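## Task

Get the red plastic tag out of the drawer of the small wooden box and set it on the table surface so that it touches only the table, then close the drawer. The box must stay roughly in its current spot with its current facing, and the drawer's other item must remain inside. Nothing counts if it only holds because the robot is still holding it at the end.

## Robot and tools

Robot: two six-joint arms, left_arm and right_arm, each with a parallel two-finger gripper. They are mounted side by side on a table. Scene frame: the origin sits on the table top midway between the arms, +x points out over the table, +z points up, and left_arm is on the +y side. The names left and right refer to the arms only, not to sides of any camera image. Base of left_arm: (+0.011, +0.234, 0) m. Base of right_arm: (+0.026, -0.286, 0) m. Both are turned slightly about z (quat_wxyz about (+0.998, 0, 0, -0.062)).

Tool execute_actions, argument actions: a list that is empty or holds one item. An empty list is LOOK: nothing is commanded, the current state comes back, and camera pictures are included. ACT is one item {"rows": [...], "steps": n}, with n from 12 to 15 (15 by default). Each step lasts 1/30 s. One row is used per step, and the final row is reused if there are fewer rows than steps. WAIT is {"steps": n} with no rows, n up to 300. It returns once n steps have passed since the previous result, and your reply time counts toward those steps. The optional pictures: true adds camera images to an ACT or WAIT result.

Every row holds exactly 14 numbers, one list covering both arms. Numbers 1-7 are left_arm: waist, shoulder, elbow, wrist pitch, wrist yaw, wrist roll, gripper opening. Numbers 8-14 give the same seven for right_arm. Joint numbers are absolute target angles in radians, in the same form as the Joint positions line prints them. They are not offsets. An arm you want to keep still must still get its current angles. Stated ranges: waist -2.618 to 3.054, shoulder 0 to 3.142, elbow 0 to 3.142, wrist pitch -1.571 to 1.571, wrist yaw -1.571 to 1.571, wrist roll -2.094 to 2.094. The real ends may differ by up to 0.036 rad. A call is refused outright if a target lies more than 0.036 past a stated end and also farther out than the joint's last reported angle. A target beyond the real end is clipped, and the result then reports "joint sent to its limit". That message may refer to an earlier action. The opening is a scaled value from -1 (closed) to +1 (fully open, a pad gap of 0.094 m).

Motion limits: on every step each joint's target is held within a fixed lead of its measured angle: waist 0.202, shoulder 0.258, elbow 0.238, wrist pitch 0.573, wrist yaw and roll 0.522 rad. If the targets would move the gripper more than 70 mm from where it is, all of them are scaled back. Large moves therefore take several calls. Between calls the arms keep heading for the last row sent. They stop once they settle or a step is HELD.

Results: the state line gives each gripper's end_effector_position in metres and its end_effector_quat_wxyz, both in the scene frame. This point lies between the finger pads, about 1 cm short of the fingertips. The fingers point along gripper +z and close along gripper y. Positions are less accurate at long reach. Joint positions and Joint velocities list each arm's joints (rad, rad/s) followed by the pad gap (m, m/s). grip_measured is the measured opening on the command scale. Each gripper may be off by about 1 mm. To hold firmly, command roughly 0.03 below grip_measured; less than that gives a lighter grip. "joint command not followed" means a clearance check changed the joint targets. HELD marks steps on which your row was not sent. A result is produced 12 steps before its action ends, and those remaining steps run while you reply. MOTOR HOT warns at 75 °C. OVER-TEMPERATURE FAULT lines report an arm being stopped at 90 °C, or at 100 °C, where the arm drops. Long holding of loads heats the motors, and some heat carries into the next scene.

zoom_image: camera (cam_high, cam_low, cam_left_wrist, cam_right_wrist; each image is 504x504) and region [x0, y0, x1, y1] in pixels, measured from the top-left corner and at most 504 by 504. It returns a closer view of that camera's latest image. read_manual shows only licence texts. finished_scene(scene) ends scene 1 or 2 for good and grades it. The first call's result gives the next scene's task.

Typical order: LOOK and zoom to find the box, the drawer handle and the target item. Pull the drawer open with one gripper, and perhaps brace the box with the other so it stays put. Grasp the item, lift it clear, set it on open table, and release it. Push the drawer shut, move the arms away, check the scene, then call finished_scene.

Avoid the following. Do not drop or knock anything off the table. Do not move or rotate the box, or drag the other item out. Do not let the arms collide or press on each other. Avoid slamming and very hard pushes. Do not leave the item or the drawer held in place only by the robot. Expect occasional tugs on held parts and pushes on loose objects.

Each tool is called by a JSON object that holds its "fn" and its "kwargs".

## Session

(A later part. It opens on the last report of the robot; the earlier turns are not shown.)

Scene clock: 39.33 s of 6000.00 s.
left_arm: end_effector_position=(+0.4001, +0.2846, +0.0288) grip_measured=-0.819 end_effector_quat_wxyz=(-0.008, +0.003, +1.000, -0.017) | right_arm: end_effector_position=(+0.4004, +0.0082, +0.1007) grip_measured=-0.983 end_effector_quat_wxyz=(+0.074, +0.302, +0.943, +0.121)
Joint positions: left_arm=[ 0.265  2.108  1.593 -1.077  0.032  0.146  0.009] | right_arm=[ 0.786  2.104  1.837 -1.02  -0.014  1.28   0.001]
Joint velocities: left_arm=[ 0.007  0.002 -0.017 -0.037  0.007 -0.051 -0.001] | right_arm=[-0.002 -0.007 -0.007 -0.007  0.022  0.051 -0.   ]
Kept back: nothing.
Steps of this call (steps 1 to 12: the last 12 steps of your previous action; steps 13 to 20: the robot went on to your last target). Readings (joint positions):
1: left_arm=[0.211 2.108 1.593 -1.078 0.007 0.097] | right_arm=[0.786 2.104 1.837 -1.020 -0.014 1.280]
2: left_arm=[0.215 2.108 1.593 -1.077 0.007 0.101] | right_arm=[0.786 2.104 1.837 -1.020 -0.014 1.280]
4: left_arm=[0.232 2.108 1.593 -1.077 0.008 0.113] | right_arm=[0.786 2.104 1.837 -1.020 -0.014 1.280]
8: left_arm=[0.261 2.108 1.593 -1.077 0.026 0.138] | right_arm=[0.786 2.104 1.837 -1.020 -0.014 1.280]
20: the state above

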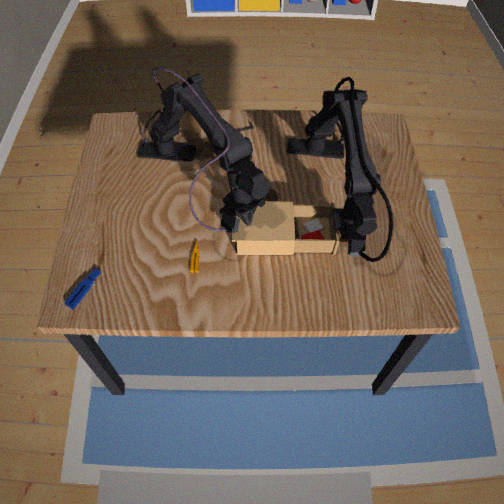

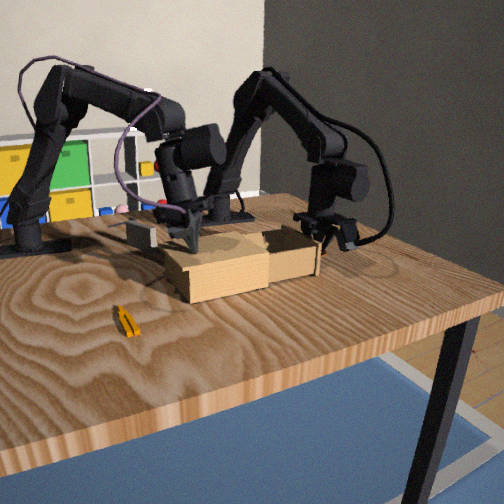

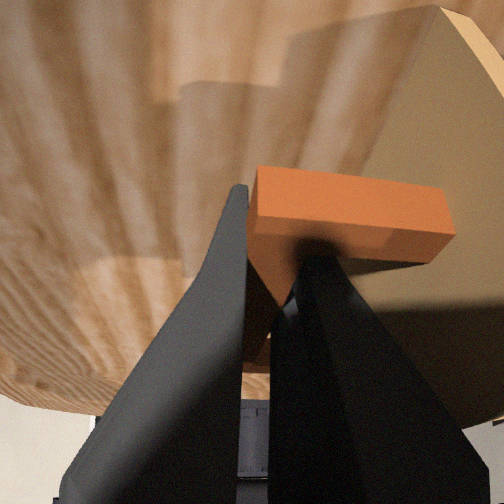

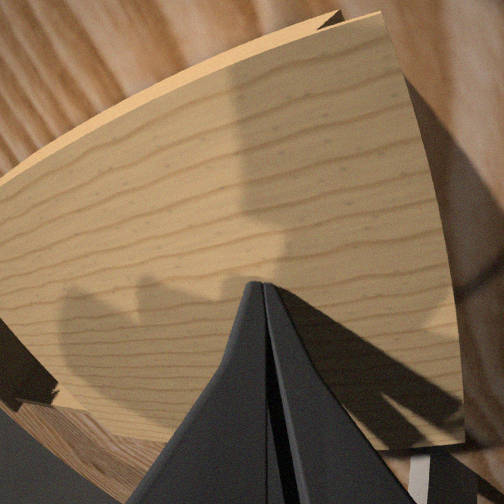

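{"fn": "execute_actions", "kwargs": {"actions": [{"rows":[[0.27,2.09,1.59,-1.07,0,0.15,-0.45,0.78,2.10,1.83,-1.01,0,1.27,-1],[0.27,2.09,1.59,-1.07,0,0.15,-0.45,0.78,2.10,1.83,-1.01,0,1.27,-1],[0.27,2.09,1.59,-1.07,0,0.15,-0.45,0.78,2.10,1.83,-1.01,0,1.27,-1],[0.27,2.09,1.59,-1.07,0,0.15,-0.45,0.78,2.10,1.83,-1.01,0,1.27,-1],[0.27,2.09,1.59,-1.07,0,0.15,-0.45,0.78,2.08,1.84,-1.01,0,1.27,-1],[0.27,2.07,1.63,-1.12,0,0.15,-0.45,0.76,2.05,1.86,-1.03,0,1.27,-1],[0.27,2.05,1.68,-1.19,0,0.15,-0.45,0.74,2.02,1.88,-1.05,0,1.27,-1],[0.27,2.03,1.73,-1.26,0,0.15,-0.45,0.70,2.0,1.9,-1.05,0,1.27,-1],[0.27,2.0,1.78,-1.32,0,0.15,-0.45,0.66,2.0,1.9,-1.05,0,1.27,-1],[0.27,1.97,1.80,-1.34,0,0.15,-0.2,0.62,2.0,1.9,-1.05,0,1.27,-1]],"steps":15}]}}

{"fn": "execute_actions", "kwargs": {"actions": [{"rows":[[0.25,1.97,1.80,-1.34,0,0.1,0,0.6,2.0,1.9,-1.05,0,1.27,-1],[0.22,1.96,1.79,-1.32,0,0,0.1,0.58,2.0,1.9,-1.05,0,1.27,-1],[0.18,1.95,1.77,-1.29,0,-0.1,0.2,0.56,2.0,1.9,-1.05,0,1.27,-1],[0.14,1.95,1.75,-1.26,0,-0.2,0.3,0.55,2.0,1.9,-1.05,0,1.27,-1],[0.10,1.94,1.73,-1.23,0,-0.3,0.36,0.55,2.0,1.9,-1.05,0,1.27,-1],[0.07,1.935,1.71,-1.2,0,-0.36,0.36,0.55,2.0,1.9,-1.05,0,1.27,-1],[0.042,1.935,1.70,-1.18,0,-0.38,0.36,0.55,2.0,1.9,-1.05,0,1.27,-1]],"steps":15}]}}

{"fn": "execute_actions", "kwargs": {"actions": [{"steps":24}], "pictures": true}}

Scene clock: 41.37 s of 6000.00 s.
left_arm: end_effector_position=(+0.3999, +0.2860, +0.0287) grip_measured=-0.462 end_effector_quat_wxyz=(-0.009, +0.003, +1.000, -0.013) | right_arm: end_effector_position=(+0.4008, +0.0084, +0.1032) grip_measured=-0.983 end_effector_quat_wxyz=(+0.076, +0.301, +0.942, +0.123)
Joint positions: left_arm=[ 0.264  2.108  1.593 -1.077  0.023  0.146  0.025] | right_arm=[ 0.786  2.099  1.837 -1.018 -0.014  1.28   0.001]
Joint velocities: left_arm=[-0.017  0.002  0.002 -0.007 -0.154  0.051  0.02 ] | right_arm=[-0.007 -0.002 -0.002 -0.007 -0.051  0.007  0.001]
Steps of this call (steps 1 to 15: the robot went on to your last target; steps 16 to 58: nothing new was sent; steps 59 to 61: the first 3 steps of this action). Readings (joint positions):
59: left_arm=[0.264 2.108 1.593 -1.077 0.032 0.146] | right_arm=[0.786 2.099 1.837 -1.019 -0.014 1.280]
60: left_arm=[0.264 2.108 1.593 -1.077 0.027 0.146] | right_arm=[0.786 2.099 1.837 -1.018 -0.014 1.280]
61: the state above

Scene clock: 41.87 s of 6000.00 s.
left_arm: end_effector_position=(+0.4055, +0.2845, +0.1289) grip_measured=+0.150 end_effector_quat_wxyz=(+0.050, -0.023, +0.998, +0.003) | right_arm: end_effector_position=(+0.4567, -0.0729, +0.1531) grip_measured=-0.983 end_effector_quat_wxyz=(+0.126, +0.392, +0.899, +0.151)
Joint positions: left_arm=[ 0.25   1.966  1.781 -1.286  0.004  0.079  0.054] | right_arm=[ 0.583  2.015  1.876 -1.035 -0.003  1.28   0.001]
Joint velocities: left_arm=[-0.344 -0.042 -0.022 -0.095 -0.183 -1.209  0.095] | right_arm=[-0.11  -0.002  0.002 -0.095 -0.022  0.007  0.   ]
Steps of this call (steps 1 to 12: the last 12 steps of your previous action; steps 13 to 15: the first 3 steps of this action). Readings (joint positions):
13: left_arm=[0.264 1.979 1.779 -1.280 0.011 0.140] | right_arm=[0.591 2.017 1.876 -1.035 -0.003 1.280]
14: left_arm=[0.260 1.970 1.781 -1.284 0.008 0.118] | right_arm=[0.587 2.015 1.876 -1.035 -0.003 1.280]
15: the state above

Scene clock: 42.67 s of 6000.00 s.
left_arm: end_effector_position=(+0.4093, +0.1988, +0.1110) grip_measured=+0.358 end_effector_quat_wxyz=(+0.051, -0.141, +0.989, -0.018) | right_arm: end_effector_position=(+0.4622, -0.0871, +0.1526) grip_measured=-0.983 end_effector_quat_wxyz=(+0.127, +0.407, +0.893, +0.147)
Joint positions: left_arm=[ 0.038  1.965  1.707 -1.205  0.011 -0.37   0.064] | right_arm=[ 0.551  2.015  1.876 -1.04  -0.003  1.28   0.001]
Joint velocities: left_arm=[-0.002 -0.002  0.007 -0.051 -0.007 -0.037 -0.   ] | right_arm=[-0.002 -0.007  0.012  0.007  0.022 -0.007 -0.001]
Kept back: nothing.
Steps of this call (steps 1 to 12: the last 12 steps of your previous action; steps 13 to 24: the robot went on to your last target). Readings (joint positions):
1: left_arm=[0.231 1.965 1.780 -1.286 -0.001 0.028] | right_arm=[0.578 2.015 1.876 -1.036 -0.003 1.280]
2: left_arm=[0.203 1.965 1.772 -1.277 -0.005 -0.033] | right_arm=[0.572 2.015 1.876 -1.037 -0.003 1.280]
4: left_arm=[0.127 1.965 1.742 -1.249 -0.006 -0.151] | right_arm=[0.560 2.015 1.876 -1.038 -0.003 1.280]
8: left_arm=[0.017 1.965 1.707 -1.225 0.010 -0.280] | right_arm=[0.551 2.015 1.876 -1.040 -0.003 1.280]
24: the state above

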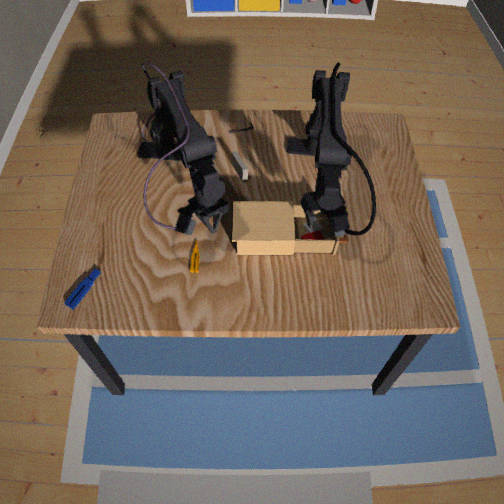

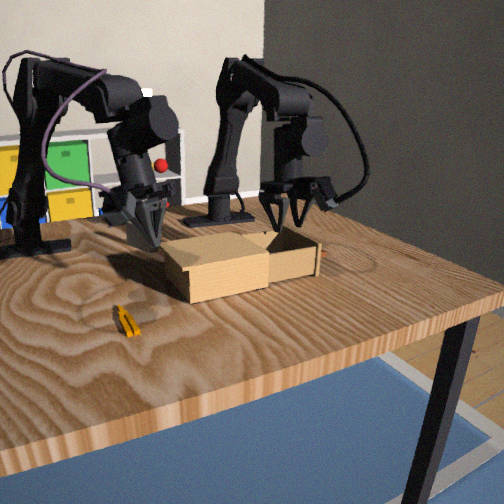

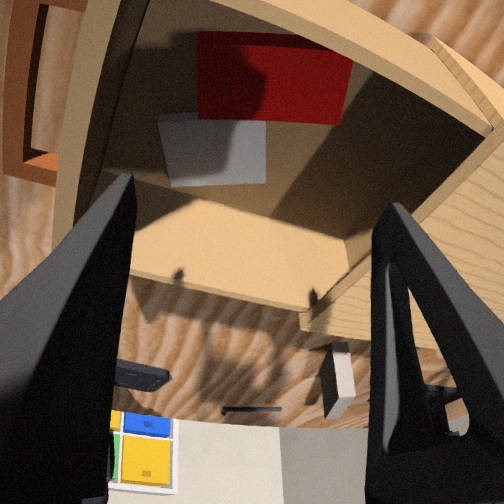

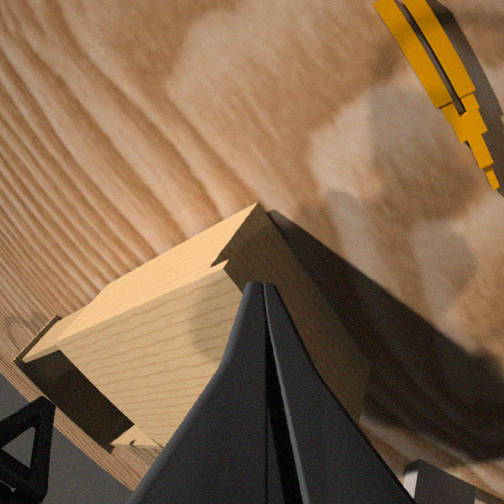

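{"fn": "execute_actions", "kwargs": {"actions": [{"rows":[[0.042,1.94,1.66,-1.13,0,-0.38,0.36,0.55,2.0,1.9,-1.05,0,1.27,-1],[0.042,1.95,1.61,-1.07,0,-0.38,0.36,0.55,2.0,1.9,-1.05,0,1.27,-1],[0.042,1.955,1.56,-1.01,0,-0.38,0.36,0.55,2.0,1.9,-1.05,0,1.27,-1],[0.042,1.96,1.52,-0.96,0,-0.38,0.36,0.55,2.0,1.9,-1.05,0,1.27,-1]],"steps":14}]}}

{"fn": "execute_actions", "kwargs": {"actions": [{"steps":20}], "pictures": true}}

Scene clock: 43.67 s of 6000.00 s.
left_arm: end_effector_position=(+0.4108, +0.1987, +0.1062) grip_measured=+0.358 end_effector_quat_wxyz=(+0.056, -0.142, +0.988, -0.019) | right_arm: end_effector_position=(+0.4622, -0.0871, +0.1526) grip_measured=-0.983 end_effector_quat_wxyz=(+0.127, +0.407, +0.893, +0.147)
Joint positions: left_arm=[ 0.038  1.961  1.682 -1.174  0.011 -0.373  0.064] | right_arm=[ 0.551  2.015  1.876 -1.04  -0.003  1.28   0.001]
Joint velocities: left_arm=[ 0.002 -0.115 -0.676  0.755 -0.007 -0.051  0.001] | right_arm=[-0.037  0.012 -0.007 -0.007 -0.037  0.022 -0.001]
Steps of this call (steps 1 to 28: the robot went on to your last target; steps 29 to 30: the first 2 steps of this action). Readings (joint positions):
29: left_arm=[0.038 1.964 1.701 -1.196 0.011 -0.373] | right_arm=[0.551 2.015 1.876 -1.040 -0.003 1.280]
30: the state above

Scene clock: 44.33 s of 6000.00 s.
left_arm: end_effector_position=(+0.4101, +0.1988, +0.0580) grip_measured=+0.358 end_effector_quat_wxyz=(+0.057, -0.142, +0.988, -0.019) | right_arm: end_effector_position=(+0.4622, -0.0871, +0.1526) grip_measured=-0.983 end_effector_quat_wxyz=(+0.127, +0.407, +0.893, +0.147)
Joint positions: left_arm=[ 0.038  1.981  1.518 -0.987  0.011 -0.373  0.064] | right_arm=[ 0.551  2.015  1.876 -1.04  -0.003  1.28   0.001]
Joint velocities: left_arm=[-0.012  0.007 -0.012  0.037 -0.051 -0.095 -0.   ] | right_arm=[-0.017  0.007 -0.017 -0.007  0.007  0.081  0.001]
Kept back: nothing.
Steps of this call (steps 1 to 12: the last 12 steps of your previous action; steps 13 to 20: the robot went on to your last target). Readings (joint positions):
1: left_arm=[0.038 1.958 1.652 -1.141 0.011 -0.373] | right_arm=[0.551 2.015 1.876 -1.040 -0.003 1.280]
2: left_arm=[0.038 1.958 1.615 -1.106 0.011 -0.373] | right_arm=[0.551 2.015 1.876 -1.040 -0.003 1.280]
4: left_arm=[0.038 1.965 1.552 -1.062 0.011 -0.373] | right_arm=[0.551 2.015 1.876 -1.040 -0.003 1.280]
8: left_arm=[0.038 1.981 1.518 -1.032 0.011 -0.373] | right_arm=[0.551 2.015 1.876 -1.040 -0.003 1.280]
20: the state above

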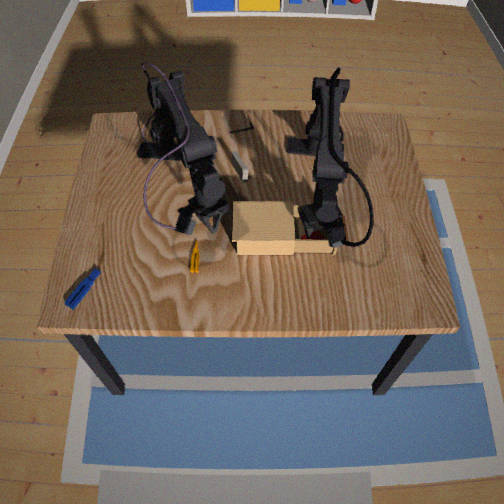

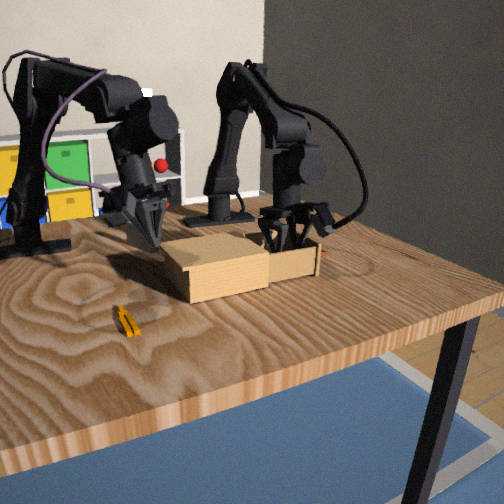

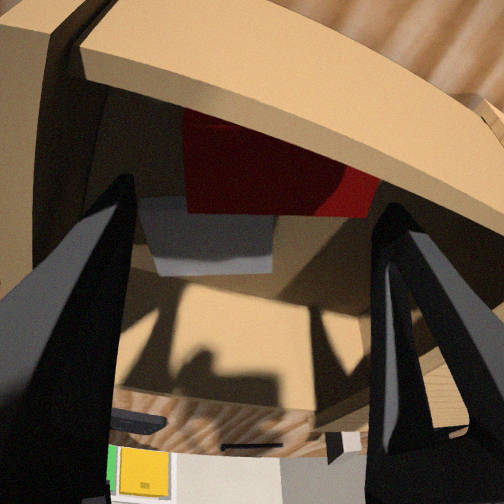

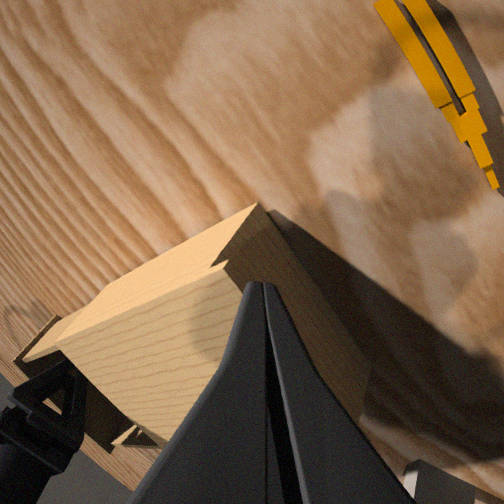

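{"fn": "execute_actions", "kwargs": {"actions": [{"rows":[[0.03,1.965,1.49,-0.93,0,-0.38,0.4,0.55,2.0,1.9,-1.05,0,1.27,-1],[0.03,1.97,1.46,-0.9,0,-0.38,0.4,0.55,2.0,1.9,-1.05,0,1.27,-1],[0.03,1.975,1.43,-0.87,0,-0.38,0.4,0.55,2.0,1.9,-1.05,0,1.27,-1]],"steps":12}]}}

{"fn": "execute_actions", "kwargs": {"actions": [{"steps":22}], "pictures": true}}

Scene clock: 45.23 s of 6000.00 s.
left_arm: end_effector_position=(+0.4105, +0.1987, +0.0581) grip_measured=+0.358 end_effector_quat_wxyz=(+0.058, -0.142, +0.988, -0.019) | right_arm: end_effector_position=(+0.4622, -0.0871, +0.1526) grip_measured=-0.983 end_effector_quat_wxyz=(+0.127, +0.407, +0.893, +0.147)
Joint positions: left_arm=[ 0.038  1.981  1.518 -0.985  0.011 -0.373  0.064] | right_arm=[ 0.551  2.015  1.876 -1.04  -0.003  1.28   0.001]
Joint velocities: left_arm=[ 0.017 -0.012 -0.002 -0.007 -0.022  0.066 -0.001] | right_arm=[-0.007  0.002  0.002 -0.022  0.022 -0.007  0.001]
Kept back: the last 12 steps of this action.
Steps of this call (steps 1 to 15: the robot went on to your last target; steps 16 to 27: nothing new was sent). Readings (joint positions):
1: left_arm=[0.038 1.981 1.518 -0.987 0.011 -0.373] | right_arm=[0.551 2.015 1.876 -1.040 -0.003 1.280]
2: left_arm=[0.038 1.981 1.518 -0.986 0.011 -0.373] | right_arm=[0.551 2.015 1.876 -1.040 -0.003 1.280]
4: left_arm=[0.038 1.981 1.518 -0.986 0.011 -0.373] | right_arm=[0.551 2.015 1.876 -1.040 -0.003 1.280]
8: left_arm=[0.038 1.981 1.518 -0.985 0.011 -0.373] | right_arm=[0.551 2.015 1.876 -1.040 -0.003 1.280]
27: the state above

Scene clock: 45.97 s of 6000.00 s.
left_arm: end_effector_position=(+0.4078, +0.1961, +0.0396) grip_measured=+0.398 end_effector_quat_wxyz=(+0.063, -0.139, +0.988, -0.022) | right_arm: end_effector_position=(+0.4622, -0.0871, +0.1526) grip_measured=-0.983 end_effector_quat_wxyz=(+0.127, +0.407, +0.893, +0.147)
Joint positions: left_arm=[ 0.032  1.981  1.44  -0.898  0.014 -0.373  0.066] | right_arm=[ 0.551  2.015  1.876 -1.04  -0.003  1.28   0.001]
Joint velocities: left_arm=[-0.002  0.002 -0.007 -0.051 -0.051  0.022 -0.   ] | right_arm=[-0.017 -0.022 -0.002 -0.066  0.007  0.037 -0.001]
Kept back: nothing.
Steps of this call (steps 1 to 12: the last 12 steps of your previous action; steps 13 to 22: the robot went on to your last target). Readings (joint positions):
1: left_arm=[0.038 1.981 1.515 -0.980 0.011 -0.373] | right_arm=[0.551 2.015 1.876 -1.040 -0.003 1.280]
2: left_arm=[0.038 1.981 1.506 -0.967 0.011 -0.373] | right_arm=[0.551 2.015 1.876 -1.040 -0.003 1.280]
4: left_arm=[0.038 1.981 1.473 -0.932 0.011 -0.373] | right_arm=[0.551 2.015 1.876 -1.040 -0.003 1.280]
8: left_arm=[0.032 1.981 1.441 -0.913 0.014 -0.373] | right_arm=[0.551 2.015 1.876 -1.040 -0.003 1.280]
22: the state above

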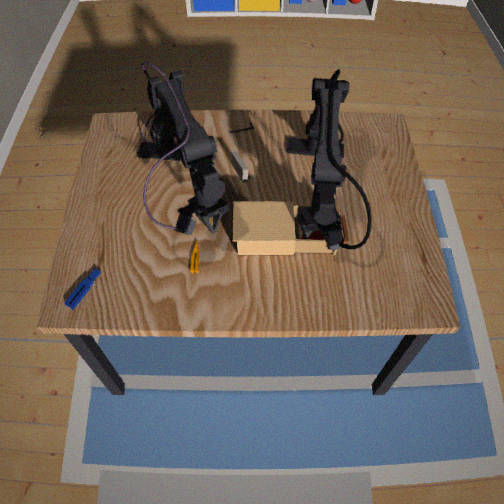

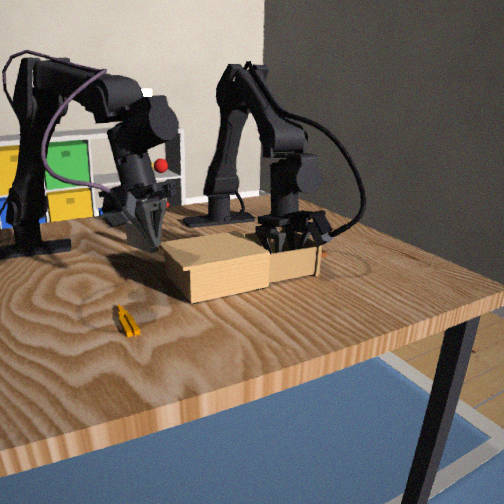

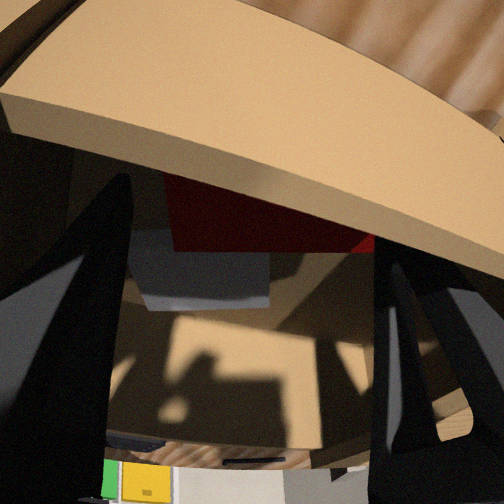

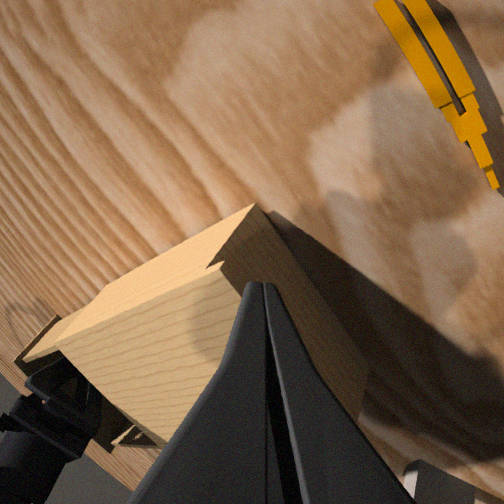

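{"fn": "execute_actions", "kwargs": {"actions": [{"rows":[[0.02,1.96,1.42,-0.84,0,-0.39,0.4,0.55,2.0,1.9,-1.05,0,1.27,-1],[0.02,1.94,1.39,-0.79,0,-0.39,0.4,0.55,2.0,1.9,-1.05,0,1.27,-1],[0.02,1.925,1.36,-0.75,0,-0.39,0.4,0.55,2.0,1.9,-1.05,0,1.27,-1],[0.02,1.915,1.33,-0.72,0,-0.39,0.4,0.55,2.0,1.9,-1.05,0,1.27,-1],[0.02,1.915,1.33,-0.72,0,-0.39,0.4,0.55,2.0,1.9,-1.05,0,1.27,-1],[0.02,1.915,1.30,-0.69,0,-0.39,0.4,0.55,2.0,1.9,-1.05,0,1.27,-1],[0.02,1.915,1.27,-0.66,0,-0.39,0.4,0.55,2.0,1.9,-1.05,0,1.27,-1]],"steps":14}]}}

{"fn": "execute_actions", "kwargs": {"actions": [{"steps":24}], "pictures": true}}

Scene clock: 47.50 s of 6000.00 s.
left_arm: end_effector_position=(+0.4099, +0.1954, +0.0388) grip_measured=+0.398 end_effector_quat_wxyz=(+0.069, -0.140, +0.987, -0.024) | right_arm: end_effector_position=(+0.4622, -0.0871, +0.1526) grip_measured=-0.983 end_effector_quat_wxyz=(+0.127, +0.407, +0.893, +0.147)
Joint positions: left_arm=[ 0.031  1.979  1.432 -0.878  0.014 -0.377  0.066] | right_arm=[ 0.551  2.015  1.876 -1.04  -0.003  1.28   0.001]
Joint velocities: left_arm=[-0.051 -0.105 -0.339  0.637  0.051 -0.007 -0.001] | right_arm=[ 0.012  0.012 -0.012 -0.007  0.022 -0.022 -0.   ]
Steps of this call (steps 1 to 15: the robot went on to your last target; steps 16 to 44: nothing new was sent; steps 45 to 46: the first 2 steps of this action). Readings (joint positions):
45: left_arm=[0.032 1.981 1.440 -0.894 0.014 -0.375] | right_arm=[0.551 2.015 1.876 -1.040 -0.003 1.280]
46: the state above

Scene clock: 48.30 s of 6000.00 s.
left_arm: end_effector_position=(+0.4096, +0.1900, +0.0254) grip_measured=+0.398 end_effector_quat_wxyz=(+0.108, -0.136, +0.984, -0.034) | right_arm: end_effector_position=(+0.4622, -0.0871, +0.1526) grip_measured=-0.983 end_effector_quat_wxyz=(+0.127, +0.407, +0.893, +0.147)
Joint positions: left_arm=[ 0.018  1.931  1.291 -0.703  0.014 -0.383  0.066] | right_arm=[ 0.551  2.015  1.876 -1.04  -0.003  1.28   0.001]
Joint velocities: left_arm=[ 0.012 -0.017  0.022 -0.022  0.007 -0.007 -0.   ] | right_arm=[-0.017  0.017 -0.007 -0.037 -0.007 -0.022 -0.001]
Kept back: nothing.
Steps of this call (steps 1 to 12: the last 12 steps of your previous action; steps 13 to 24: the robot went on to your last target). Readings (joint positions):
1: left_arm=[0.030 1.973 1.415 -0.853 0.014 -0.378] | right_arm=[0.551 2.015 1.876 -1.040 -0.003 1.280]
2: left_arm=[0.028 1.964 1.391 -0.827 0.014 -0.378] | right_arm=[0.551 2.015 1.876 -1.040 -0.003 1.280]
4: left_arm=[0.027 1.944 1.357 -0.784 0.015 -0.381] | right_arm=[0.551 2.015 1.876 -1.040 -0.003 1.280]
8: left_arm=[0.019 1.931 1.297 -0.714 0.016 -0.381] | right_arm=[0.551 2.015 1.876 -1.040 -0.003 1.280]
24: the state above

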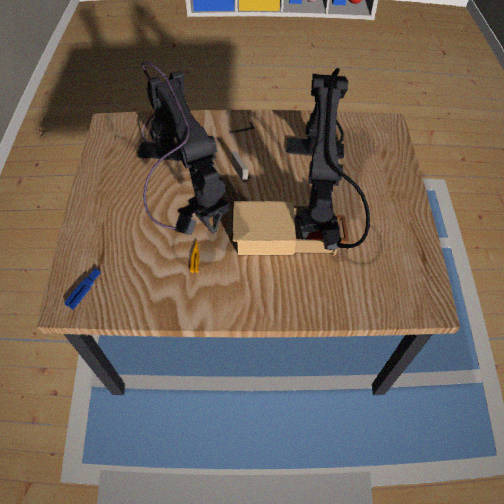

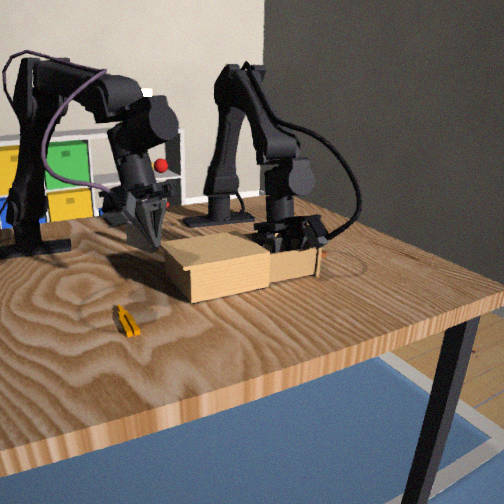

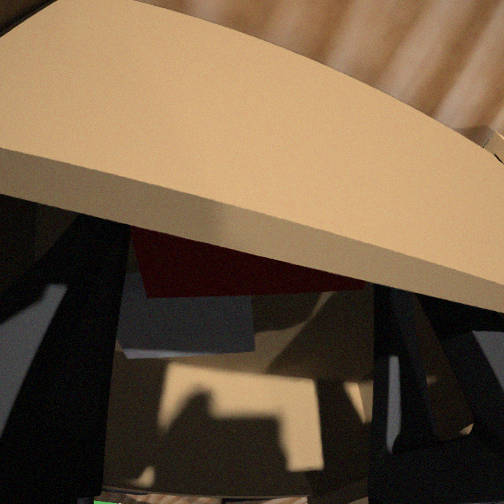

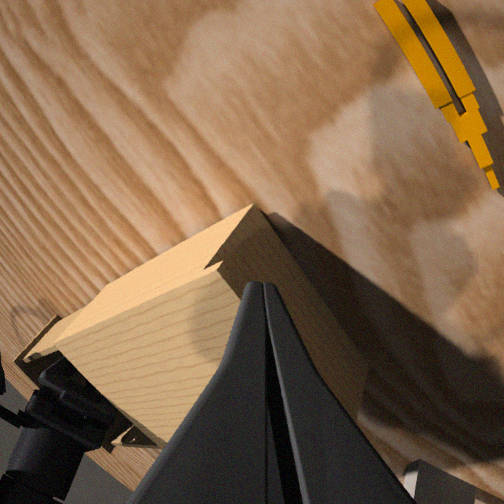

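{"fn": "execute_actions", "kwargs": {"actions": [{"rows":[[0.02,1.92,1.26,-0.65,0,-0.39,0.3,0.55,2.0,1.9,-1.05,0,1.27,-1],[0.02,1.92,1.26,-0.65,0,-0.39,0.3,0.55,2.0,1.9,-1.05,0,1.27,-1],[0.02,1.92,1.26,-0.65,0,-0.39,0.2,0.55,2.0,1.9,-1.05,0,1.27,-1],[0.02,1.92,1.26,-0.65,0,-0.39,0.1,0.55,2.0,1.9,-1.05,0,1.27,-1],[0.02,1.92,1.26,-0.65,0,-0.39,0.0,0.55,2.0,1.9,-1.05,0,1.27,-1]],"steps":14}]}}

{"fn": "execute_actions", "kwargs": {"actions": [{"steps":20}], "pictures": true}}

Scene clock: 49.03 s of 6000.00 s.
left_arm: end_effector_position=(+0.4098, +0.1907, +0.0248) grip_measured=+0.312 end_effector_quat_wxyz=(+0.110, -0.136, +0.984, -0.033) | right_arm: end_effector_position=(+0.4622, -0.0871, +0.1526) grip_measured=-0.983 end_effector_quat_wxyz=(+0.127, +0.407, +0.893, +0.147)
Joint positions: left_arm=[ 0.018  1.931  1.288 -0.699  0.01  -0.384  0.062] | right_arm=[ 0.551  2.015  1.876 -1.04  -0.003  1.28   0.001]
Joint velocities: left_arm=[-0.012 -0.007 -0.022 -0.022 -0.183  0.037 -0.012] | right_arm=[-0.002  0.002  0.002 -0.022  0.007 -0.051 -0.   ]
Steps of this call (steps 1 to 15: the robot went on to your last target; steps 16 to 20: nothing new was sent; steps 21 to 22: the first 2 steps of this action). Readings (joint positions):
21: left_arm=[0.018 1.931 1.290 -0.702 0.011 -0.383] | right_arm=[0.551 2.015 1.876 -1.040 -0.003 1.280]
22: the state above

Scene clock: 49.70 s of 6000.00 s.
left_arm: end_effector_position=(+0.4102, +0.1909, +0.0248) grip_measured=+0.273 end_effector_quat_wxyz=(+0.111, -0.136, +0.984, -0.032) | right_arm: end_effector_position=(+0.4622, -0.0871, +0.1526) grip_measured=-0.983 end_effector_quat_wxyz=(+0.127, +0.407, +0.893, +0.147)
Joint positions: left_arm=[ 0.018  1.931  1.288 -0.697  0.009 -0.384  0.06 ] | right_arm=[ 0.551  2.015  1.876 -1.04  -0.003  1.28   0.001]
Joint velocities: left_arm=[ 0.002 -0.002 -0.022 -0.037 -0.022  0.007 -0.   ] | right_arm=[ 0.002  0.007 -0.002 -0.051 -0.007  0.037  0.001]
Kept back: nothing.
Steps of this call (steps 1 to 12: the last 12 steps of your previous action; steps 13 to 15: the robot went on to your last target; steps 16 to 20: nothing new was sent). Readings (joint positions):
1: left_arm=[0.018 1.931 1.288 -0.697 0.009 -0.384] | right_arm=[0.551 2.015 1.876 -1.040 -0.003 1.280]
2: left_arm=[0.018 1.931 1.288 -0.697 0.009 -0.384] | right_arm=[0.551 2.015 1.876 -1.040 -0.003 1.280]
4: left_arm=[0.018 1.931 1.288 -0.697 0.009 -0.384] | right_arm=[0.551 2.015 1.876 -1.040 -0.003 1.280]
8: left_arm=[0.018 1.931 1.288 -0.697 0.009 -0.384] | right_arm=[0.551 2.015 1.876 -1.040 -0.003 1.280]
20: the state above
All arms were judged still, so your last target was given up. Only a new action makes them travel on or press farther. Fingers that are still opening or closing keep moving.

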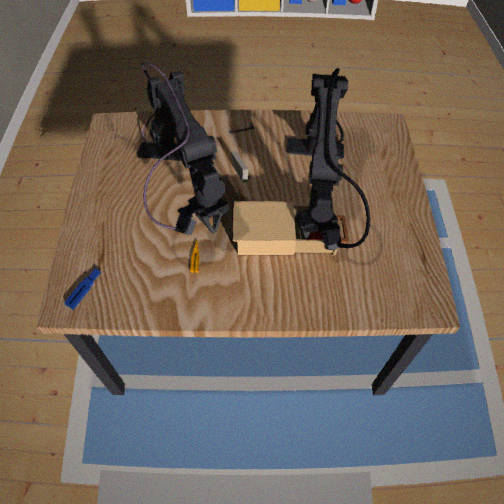

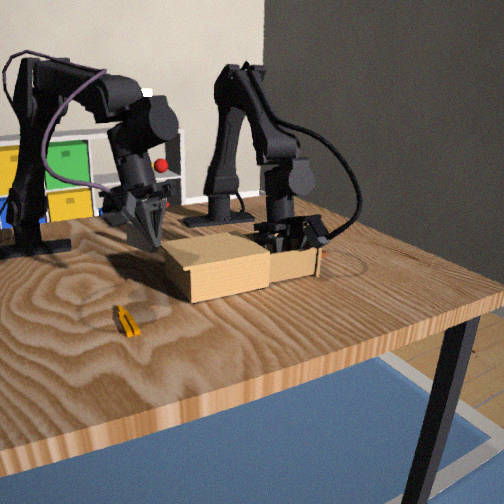

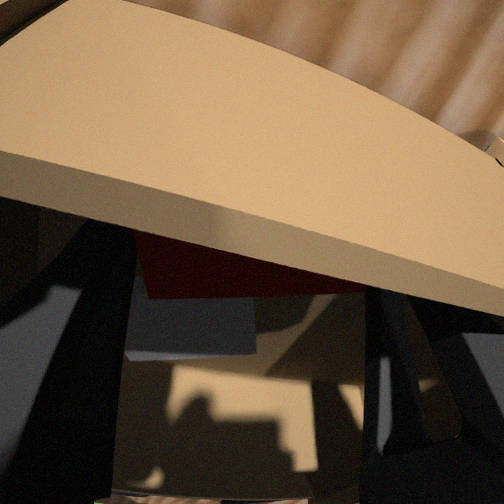

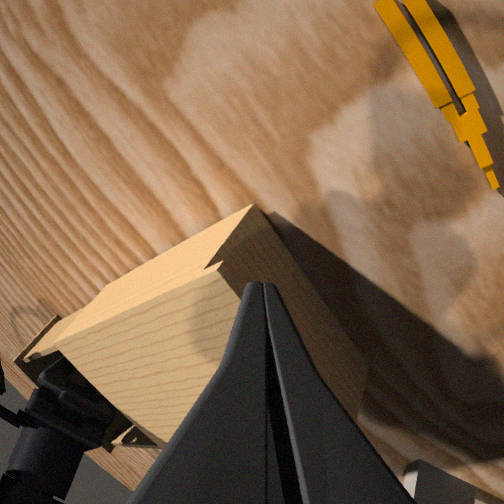

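{"fn": "execute_actions", "kwargs": {"actions": [{"rows":[[0.02,1.92,1.29,-0.69,0,-0.39,0.22,0.55,2.0,1.9,-1.05,0,1.27,-1],[0.02,1.92,1.31,-0.71,0,-0.39,0.22,0.55,2.0,1.9,-1.05,0,1.27,-1],[0.02,1.92,1.34,-0.74,0,-0.39,0.22,0.55,2.0,1.9,-1.05,0,1.27,-1],[0.02,1.915,1.37,-0.775,0,-0.39,0.22,0.55,2.0,1.9,-1.05,0,1.27,-1],[0.02,1.91,1.40,-0.81,0,-0.39,0.22,0.55,2.0,1.9,-1.05,0,1.27,-1],[0.02,1.905,1.43,-0.845,0,-0.39,0.22,0.55,2.0,1.9,-1.05,0,1.27,-1],[0.02,1.90,1.46,-0.88,0,-0.39,0.22,0.55,2.0,1.9,-1.05,0,1.27,-1],[0.02,1.895,1.49,-0.915,0,-0.39,0.22,0.55,2.0,1.9,-1.05,0,1.27,-1],[0.02,1.89,1.52,-0.95,0,-0.39,0.22,0.55,2.0,1.9,-1.05,0,1.27,-1],[0.02,1.885,1.55,-0.985,0,-0.39,0.22,0.55,2.0,1.9,-1.05,0,1.27,-1],[0.02,1.88,1.58,-1.02,0,-0.39,0.22,0.55,2.0,1.9,-1.05,0,1.27,-1],[0.02,1.875,1.61,-1.055,0,-0.39,0.22,0.55,2.0,1.9,-1.05,0,1.27,-1]],"steps":15}]}}

{"fn": "execute_actions", "kwargs": {"actions": [{"steps":20}], "pictures": true}}

Scene clock: 50.73 s of 6000.00 s.
left_arm: end_effector_position=(+0.4104, +0.1908, +0.0260) grip_measured=+0.273 end_effector_quat_wxyz=(+0.110, -0.137, +0.984, -0.032) | right_arm: end_effector_position=(+0.4622, -0.0871, +0.1526) grip_measured=-0.983 end_effector_quat_wxyz=(+0.127, +0.407, +0.893, +0.147)
Joint positions: left_arm=[ 0.018  1.931  1.293 -0.703  0.009 -0.384  0.06 ] | right_arm=[ 0.551  2.015  1.876 -1.04  -0.003  1.28   0.001]
Joint velocities: left_arm=[ 0.007 -0.022  0.188 -0.256  0.051 -0.066 -0.   ] | right_arm=[-0.007  0.007  0.012 -0.066 -0.007 -0.081 -0.001]
Steps of this call (steps 1 to 28: nothing new was sent; steps 29 to 31: the first 3 steps of this action). Readings (joint positions):
29: left_arm=[0.018 1.931 1.288 -0.697 0.009 -0.384] | right_arm=[0.551 2.015 1.876 -1.040 -0.003 1.280]
30: left_arm=[0.018 1.931 1.288 -0.698 0.009 -0.384] | right_arm=[0.551 2.015 1.876 -1.040 -0.003 1.280]
31: the state above

Scene clock: 51.40 s of 6000.00 s.
left_arm: end_effector_position=(+0.4186, +0.1900, +0.1076) grip_measured=+0.273 end_effector_quat_wxyz=(+0.106, -0.137, +0.984, -0.031) | right_arm: end_effector_position=(+0.4622, -0.0871, +0.1526) grip_measured=-0.983 end_effector_quat_wxyz=(+0.127, +0.407, +0.893, +0.147)
Joint positions: left_arm=[ 0.018  1.896  1.582 -1.035  0.009 -0.384  0.06 ] | right_arm=[ 0.551  2.015  1.876 -1.04  -0.003  1.28   0.001]
Joint velocities: left_arm=[ 0.002  0.002 -0.027 -0.081  0.066  0.022  0.001] | right_arm=[-0.002  0.002  0.002  0.022  0.007 -0.007 -0.001]
Kept back: nothing.
Steps of this call (steps 1 to 12: the last 12 steps of your previous action; steps 13 to 20: the robot went on to your last target). Readings (joint positions):
1: left_arm=[0.018 1.931 1.303 -0.715 0.009 -0.384] | right_arm=[0.551 2.015 1.876 -1.040 -0.003 1.280]
2: left_arm=[0.018 1.931 1.317 -0.737 0.009 -0.384] | right_arm=[0.551 2.015 1.876 -1.040 -0.003 1.280]
4: left_arm=[0.018 1.931 1.366 -0.788 0.009 -0.384] | right_arm=[0.551 2.015 1.876 -1.040 -0.003 1.280]
8: left_arm=[0.018 1.930 1.492 -0.904 0.009 -0.384] | right_arm=[0.551 2.015 1.876 -1.040 -0.003 1.280]
20: the state above

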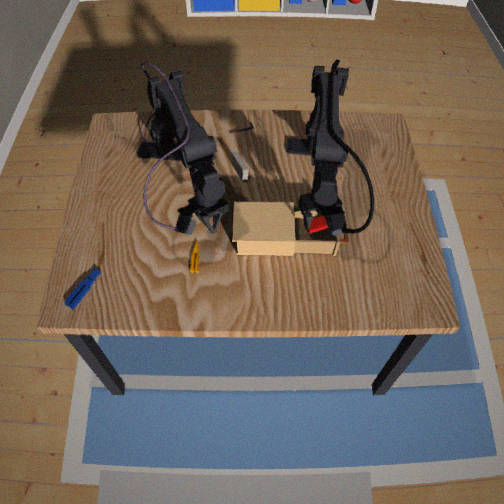

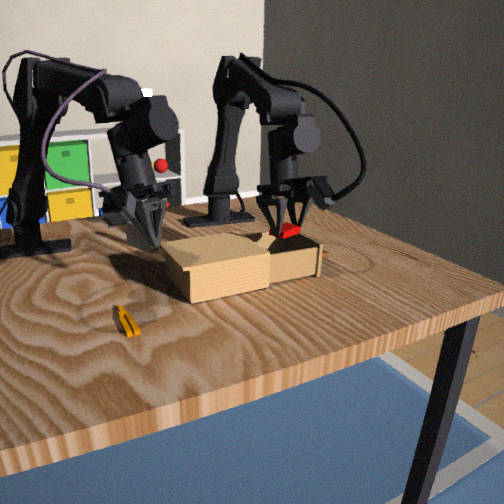

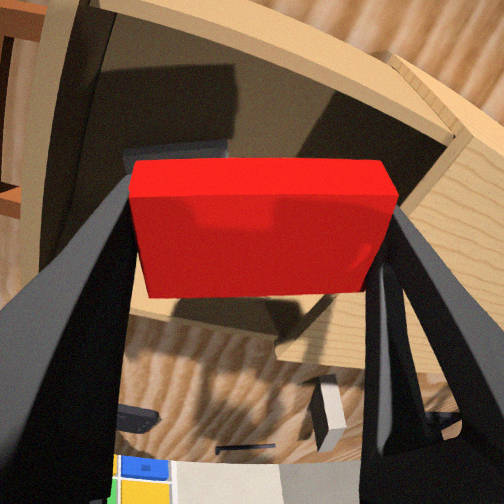

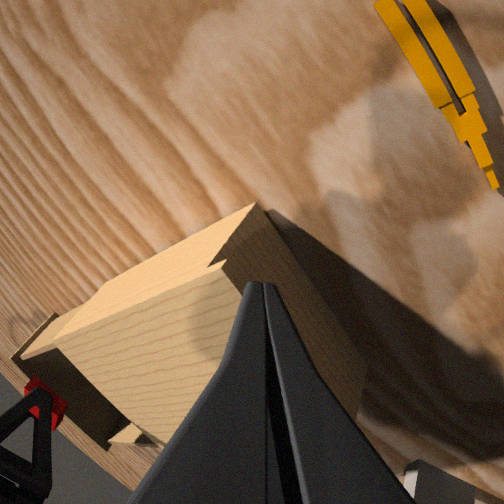

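{"fn": "execute_actions", "kwargs": {"actions": [{"rows":[[0.06,1.875,1.62,-1.06,0,-0.39,0.22,0.55,2.03,1.94,-1.12,0,1.27,-1],[0.11,1.875,1.62,-1.06,0,-0.39,0.22,0.56,2.06,1.98,-1.19,0,1.27,-1],[0.17,1.875,1.62,-1.06,0,-0.39,0.22,0.57,2.09,2.02,-1.26,0,1.27,-1],[0.23,1.875,1.62,-1.06,0,-0.39,0.22,0.58,2.12,2.06,-1.32,0,1.27,-1],[0.29,1.875,1.62,-1.06,0,-0.39,0.22,0.59,2.15,2.10,-1.38,0,1.27,-1],[0.35,1.875,1.62,-1.06,0,-0.39,0.22,0.60,2.18,2.14,-1.44,0,1.27,-1],[0.41,1.875,1.62,-1.06,0,-0.39,0.22,0.61,2.20,2.17,-1.49,0,1.27,-1],[0.47,1.875,1.62,-1.06,0,-0.39,0.22,0.62,2.22,2.20,-1.53,0,1.27,-1],[0.52,1.875,1.62,-1.06,0,-0.39,0.22,0.62,2.22,2.20,-1.53,0,1.27,-1],[0.56,1.875,1.62,-1.06,0,-0.39,0.22,0.62,2.22,2.20,-1.53,0,1.27,-1],[0.59,1.875,1.62,-1.06,0,-0.39,0.22,0.62,2.22,2.20,-1.53,0,1.27,-1],[0.60,1.875,1.62,-1.06,0,-0.39,0.22,0.62,2.22,2.20,-1.53,0,1.27,-1]],"steps":15}]}}

{"fn": "execute_actions", "kwargs": {"actions": [{"rows":[[0.6,1.88,1.60,-1.04,0,-0.39,0.22,0.62,2.22,2.17,-1.50,0,1.27,-1],[0.6,1.88,1.57,-1.01,0,-0.39,0.22,0.62,2.22,2.14,-1.47,0,1.27,-1],[0.6,1.885,1.54,-0.975,0,-0.39,0.22,0.62,2.22,2.11,-1.44,0,1.27,-1],[0.6,1.885,1.51,-0.94,0,-0.39,0.22,0.62,2.22,2.08,-1.41,0,1.27,-1],[0.6,1.89,1.48,-0.905,0,-0.39,0.22,0.62,2.22,2.05,-1.38,0,1.27,-1],[0.6,1.89,1.45,-0.87,0,-0.39,0.22,0.62,2.22,2.02,-1.35,0,1.27,-1],[0.6,1.895,1.42,-0.835,0,-0.39,0.22,0.62,2.22,1.99,-1.32,0,1.27,-1],[0.6,1.90,1.39,-0.80,0,-0.39,0.22,0.62,2.22,1.96,-1.29,0,1.27,-1],[0.6,1.905,1.36,-0.765,0,-0.39,0.22,0.62,2.21,1.93,-1.27,0,1.27,-1],[0.6,1.91,1.33,-0.73,0,-0.39,0.22,0.62,2.21,1.90,-1.25,0,1.27,-1],[0.6,1.915,1.30,-0.695,0,-0.39,0.22,0.62,2.21,1.89,-1.245,0,1.27,-1],[0.6,1.92,1.27,-0.66,0,-0.39,0.22,0.62,2.21,1.89,-1.245,0,1.27,-1]],"steps":15}]}}

{"fn": "execute_actions", "kwargs": {"actions": [{"steps":24}], "pictures": true}}

Scene clock: 54.63 s of 6000.00 s.
left_arm: end_effector_position=(+0.4169, +0.2030, +0.1070) grip_measured=+0.273 end_effector_quat_wxyz=(+0.099, -0.154, +0.983, -0.032) | right_arm: end_effector_position=(+0.4588, -0.0882, +0.1525) grip_measured=-0.983 end_effector_quat_wxyz=(+0.113, +0.408, +0.896, +0.132)
Joint positions: left_arm=[ 0.053  1.896  1.582 -1.048  0.018 -0.384  0.06 ] | right_arm=[ 0.552  2.046  1.935 -1.112 -0.003  1.28   0.001]
Joint velocities: left_arm=[ 0.745 -0.007 -0.012 -0.022  0.139  0.007 -0.001] | right_arm=[ 0.027  0.549  0.989 -1.033 -0.022 -0.022 -0.001]
Steps of this call (steps 1 to 30: the robot went on to your last target; steps 31 to 94: nothing new was sent; steps 95 to 97: the first 3 steps of this action). Readings (joint positions):
95: left_arm=[0.021 1.896 1.582 -1.047 0.010 -0.384] | right_arm=[0.551 2.019 1.883 -1.052 -0.003 1.280]
96: left_arm=[0.031 1.896 1.582 -1.047 0.013 -0.384] | right_arm=[0.551 2.029 1.904 -1.078 -0.003 1.280]
97: the state above

Scene clock: 55.13 s of 6000.00 s.
left_arm: end_effector_position=(+0.3659, +0.4357, +0.1057) grip_measured=+0.272 end_effector_quat_wxyz=(+0.105, -0.430, +0.896, +0.013) | right_arm: end_effector_position=(+0.4079, -0.0768, +0.1162) grip_measured=-0.983 end_effector_quat_wxyz=(+0.002, +0.381, +0.925, +0.005)
Joint positions: left_arm=[ 0.632  1.896  1.576 -1.038 -0.014 -0.387  0.06 ] | right_arm=[ 0.624  2.239  2.154 -1.476 -0.004  1.279  0.001]
Joint velocities: left_arm=[-0.276 -0.002 -0.227  0.374 -0.051  0.022  0.   ] | right_arm=[-0.007 -0.095 -0.349  0.286 -0.022 -0.007 -0.001]
Steps of this call (steps 1 to 12: the last 12 steps of your previous action; steps 13 to 15: the first 3 steps of this action). Readings (joint positions):
13: left_arm=[0.644 1.896 1.582 -1.048 -0.014 -0.387] | right_arm=[0.624 2.241 2.161 -1.483 -0.004 1.279]
14: left_arm=[0.640 1.896 1.582 -1.047 -0.014 -0.387] | right_arm=[0.624 2.241 2.161 -1.484 -0.004 1.279]
15: the state above

Scene clock: 55.93 s of 6000.00 s.
left_arm: end_effector_position=(+0.3621, +0.4171, +0.0178) grip_measured=+0.272 end_effector_quat_wxyz=(+0.106, -0.416, +0.903, +0.006) | right_arm: end_effector_position=(+0.4002, -0.0809, +0.0521) grip_measured=-0.983 end_effector_quat_wxyz=(-0.011, +0.381, +0.924, -0.010)
Joint positions: left_arm=[ 0.6    1.936  1.269 -0.692 -0.003 -0.387  0.06 ] | right_arm=[ 0.624  2.236  1.893 -1.257 -0.004  1.279  0.001]
Joint velocities: left_arm=[ 0.002 -0.017  0.022  0.037 -0.022 -0.007 -0.001] | right_arm=[ 0.002 -0.017 -0.007 -0.095 -0.037  0.007  0.001]
Kept back: nothing.
Steps of this call (steps 1 to 12: the last 12 steps of your previous action; steps 13 to 24: the robot went on to your last target). Readings (joint positions):
1: left_arm=[0.622 1.896 1.564 -1.021 -0.013 -0.387] | right_arm=[0.624 2.236 2.137 -1.463 -0.004 1.279]
2: left_arm=[0.613 1.896 1.545 -0.998 -0.011 -0.387] | right_arm=[0.624 2.233 2.113 -1.448 -0.004 1.279]
4: left_arm=[0.602 1.896 1.487 -0.947 -0.006 -0.387] | right_arm=[0.624 2.232 2.057 -1.411 -0.004 1.279]
8: left_arm=[0.600 1.903 1.359 -0.844 -0.003 -0.387] | right_arm=[0.624 2.232 1.932 -1.328 -0.004 1.279]
24: the state above

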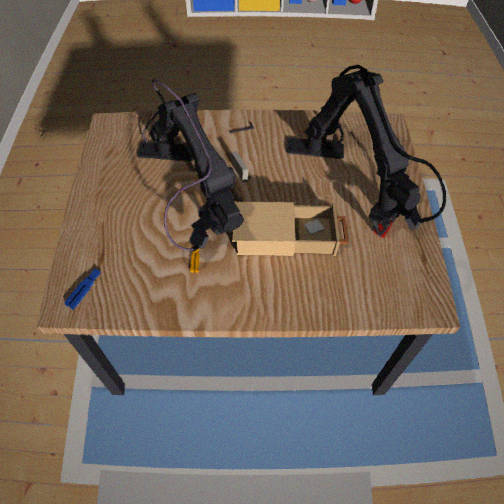

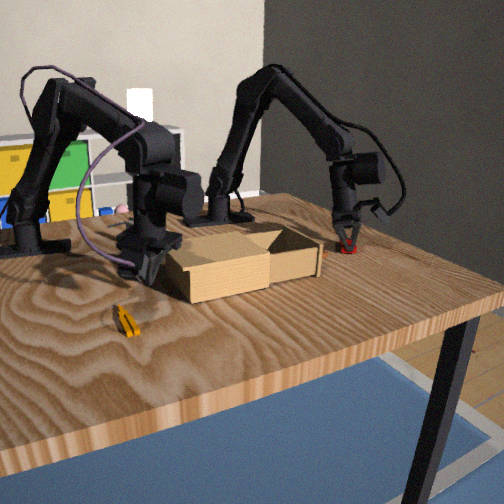

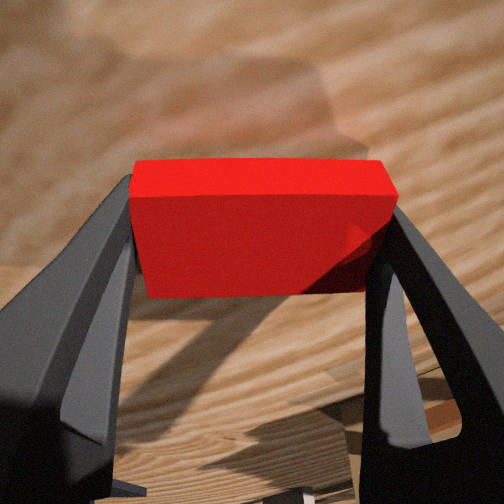

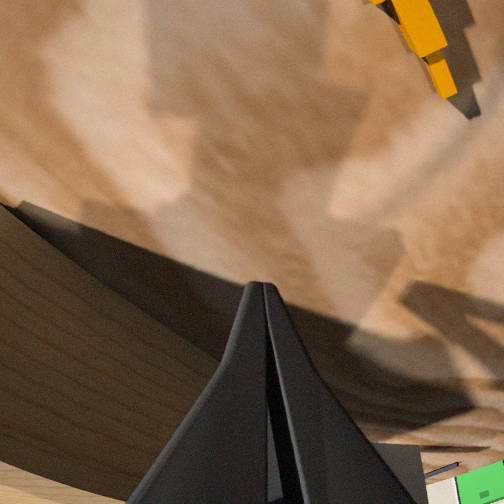

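{"fn": "execute_actions", "kwargs": {"actions": [{"rows":[[0.6,1.925,1.25,-0.65,0,-0.39,0.22,0.64,2.20,1.89,-1.245,0,1.27,-1],[0.6,1.925,1.25,-0.65,0,-0.39,0.22,0.65,2.20,1.89,-1.245,0,1.27,-1],[0.6,1.925,1.25,-0.65,0,-0.39,0.22,0.66,2.20,1.89,-1.245,0,1.27,-1],[0.6,1.925,1.25,-0.65,0,-0.39,0.22,0.66,2.20,1.89,-1.245,0,1.27,-1],[0.6,1.925,1.25,-0.65,0,-0.39,0.22,0.66,2.20,1.89,-1.245,0,1.27,-1],[0.6,1.925,1.25,-0.65,0,-0.39,0.22,0.66,2.20,1.89,-1.245,0,1.27,-1],[0.6,1.925,1.25,-0.65,0,-0.39,0.3,0.66,2.20,1.89,-1.245,0,1.27,-1],[0.6,1.925,1.25,-0.65,0,-0.39,0.38,0.66,2.20,1.89,-1.245,0,1.27,-1],[0.6,1.925,1.25,-0.65,0,-0.39,0.5,0.66,2.20,1.89,-1.245,0,1.27,-1]],"steps":15}]}}

{"fn": "execute_actions", "kwargs": {"actions": [{"steps":16}], "pictures": true}}

Scene clock: 57.00 s of 6000.00 s.
left_arm: end_effector_position=(+0.3638, +0.4179, +0.0182) grip_measured=+0.272 end_effector_quat_wxyz=(+0.109, -0.416, +0.903, +0.006) | right_arm: end_effector_position=(+0.3993, -0.0785, +0.0521) grip_measured=-0.983 end_effector_quat_wxyz=(-0.010, +0.378, +0.926, -0.010)
Joint positions: left_arm=[ 0.6    1.936  1.269 -0.684 -0.003 -0.387  0.06 ] | right_arm=[ 0.63   2.236  1.893 -1.256 -0.004  1.279  0.001]
Joint velocities: left_arm=[ 0.007 -0.002 -0.002  0.007 -0.066 -0.007 -0.001] | right_arm=[ 0.125  0.002  0.012 -0.022 -0.11  -0.022 -0.   ]
Steps of this call (steps 1 to 29: the robot went on to your last target; steps 30 to 32: the first 3 steps of this action). Readings (joint positions):
30: left_arm=[0.600 1.936 1.269 -0.687 -0.003 -0.387] | right_arm=[0.625 2.236 1.893 -1.256 -0.004 1.279]
31: left_arm=[0.600 1.936 1.269 -0.686 -0.003 -0.387] | right_arm=[0.627 2.236 1.893 -1.256 -0.004 1.279]
32: the state above

Scene clock: 57.53 s of 6000.00 s.
left_arm: end_effector_position=(+0.3653, +0.4187, +0.0186) grip_measured=+0.498 end_effector_quat_wxyz=(+0.113, -0.415, +0.903, +0.006) | right_arm: end_effector_position=(+0.3932, -0.0679, +0.0521) grip_measured=-0.983 end_effector_quat_wxyz=(-0.010, +0.365, +0.931, -0.010)
Joint positions: left_arm=[ 0.6    1.936  1.269 -0.677 -0.003 -0.387  0.07 ] | right_arm=[ 0.659  2.236  1.893 -1.256 -0.004  1.279  0.001]
Joint velocities: left_arm=[ 0.007  0.002  0.032 -0.022  0.037 -0.051 -0.001] | right_arm=[-0.012 -0.007  0.002 -0.037 -0.051  0.007 -0.001]
Kept back: nothing.
Steps of this call (steps 1 to 12: the last 12 steps of your previous action; steps 13 to 16: the robot went on to your last target). Readings (joint positions):
1: left_arm=[0.600 1.936 1.269 -0.683 -0.003 -0.387] | right_arm=[0.636 2.236 1.893 -1.256 -0.004 1.279]
2: left_arm=[0.600 1.936 1.269 -0.681 -0.003 -0.387] | right_arm=[0.642 2.236 1.893 -1.256 -0.004 1.279]
4: left_arm=[0.600 1.936 1.269 -0.680 -0.003 -0.387] | right_arm=[0.653 2.236 1.893 -1.256 -0.004 1.279]
8: left_arm=[0.600 1.936 1.269 -0.678 -0.003 -0.387] | right_arm=[0.659 2.236 1.893 -1.256 -0.004 1.279]
16: the state above

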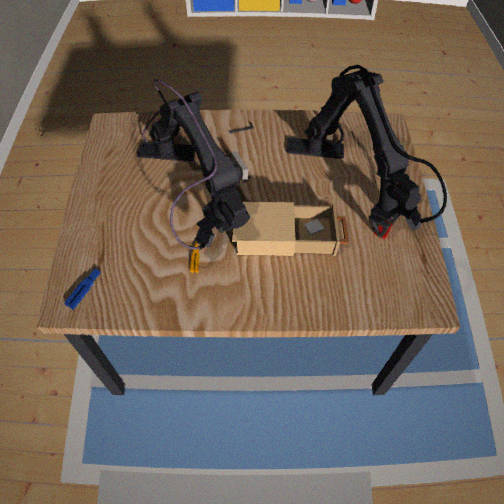

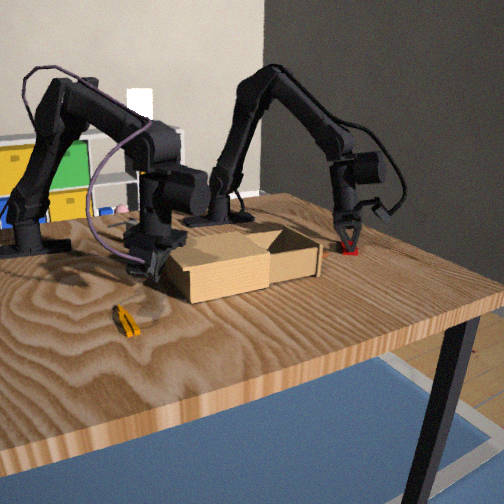

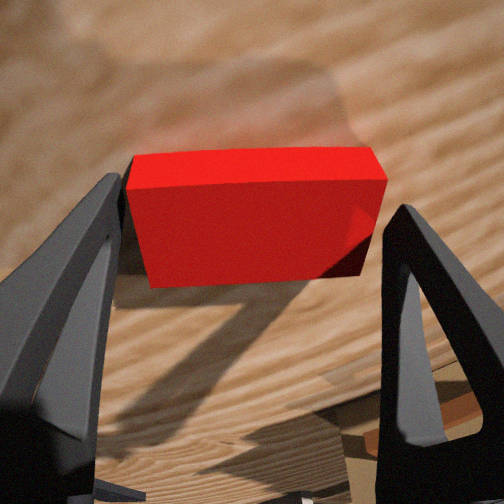

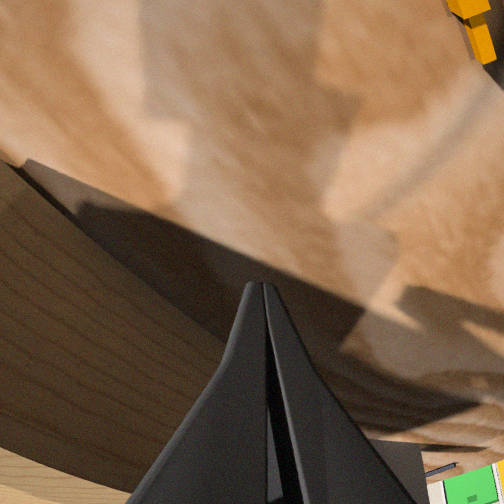

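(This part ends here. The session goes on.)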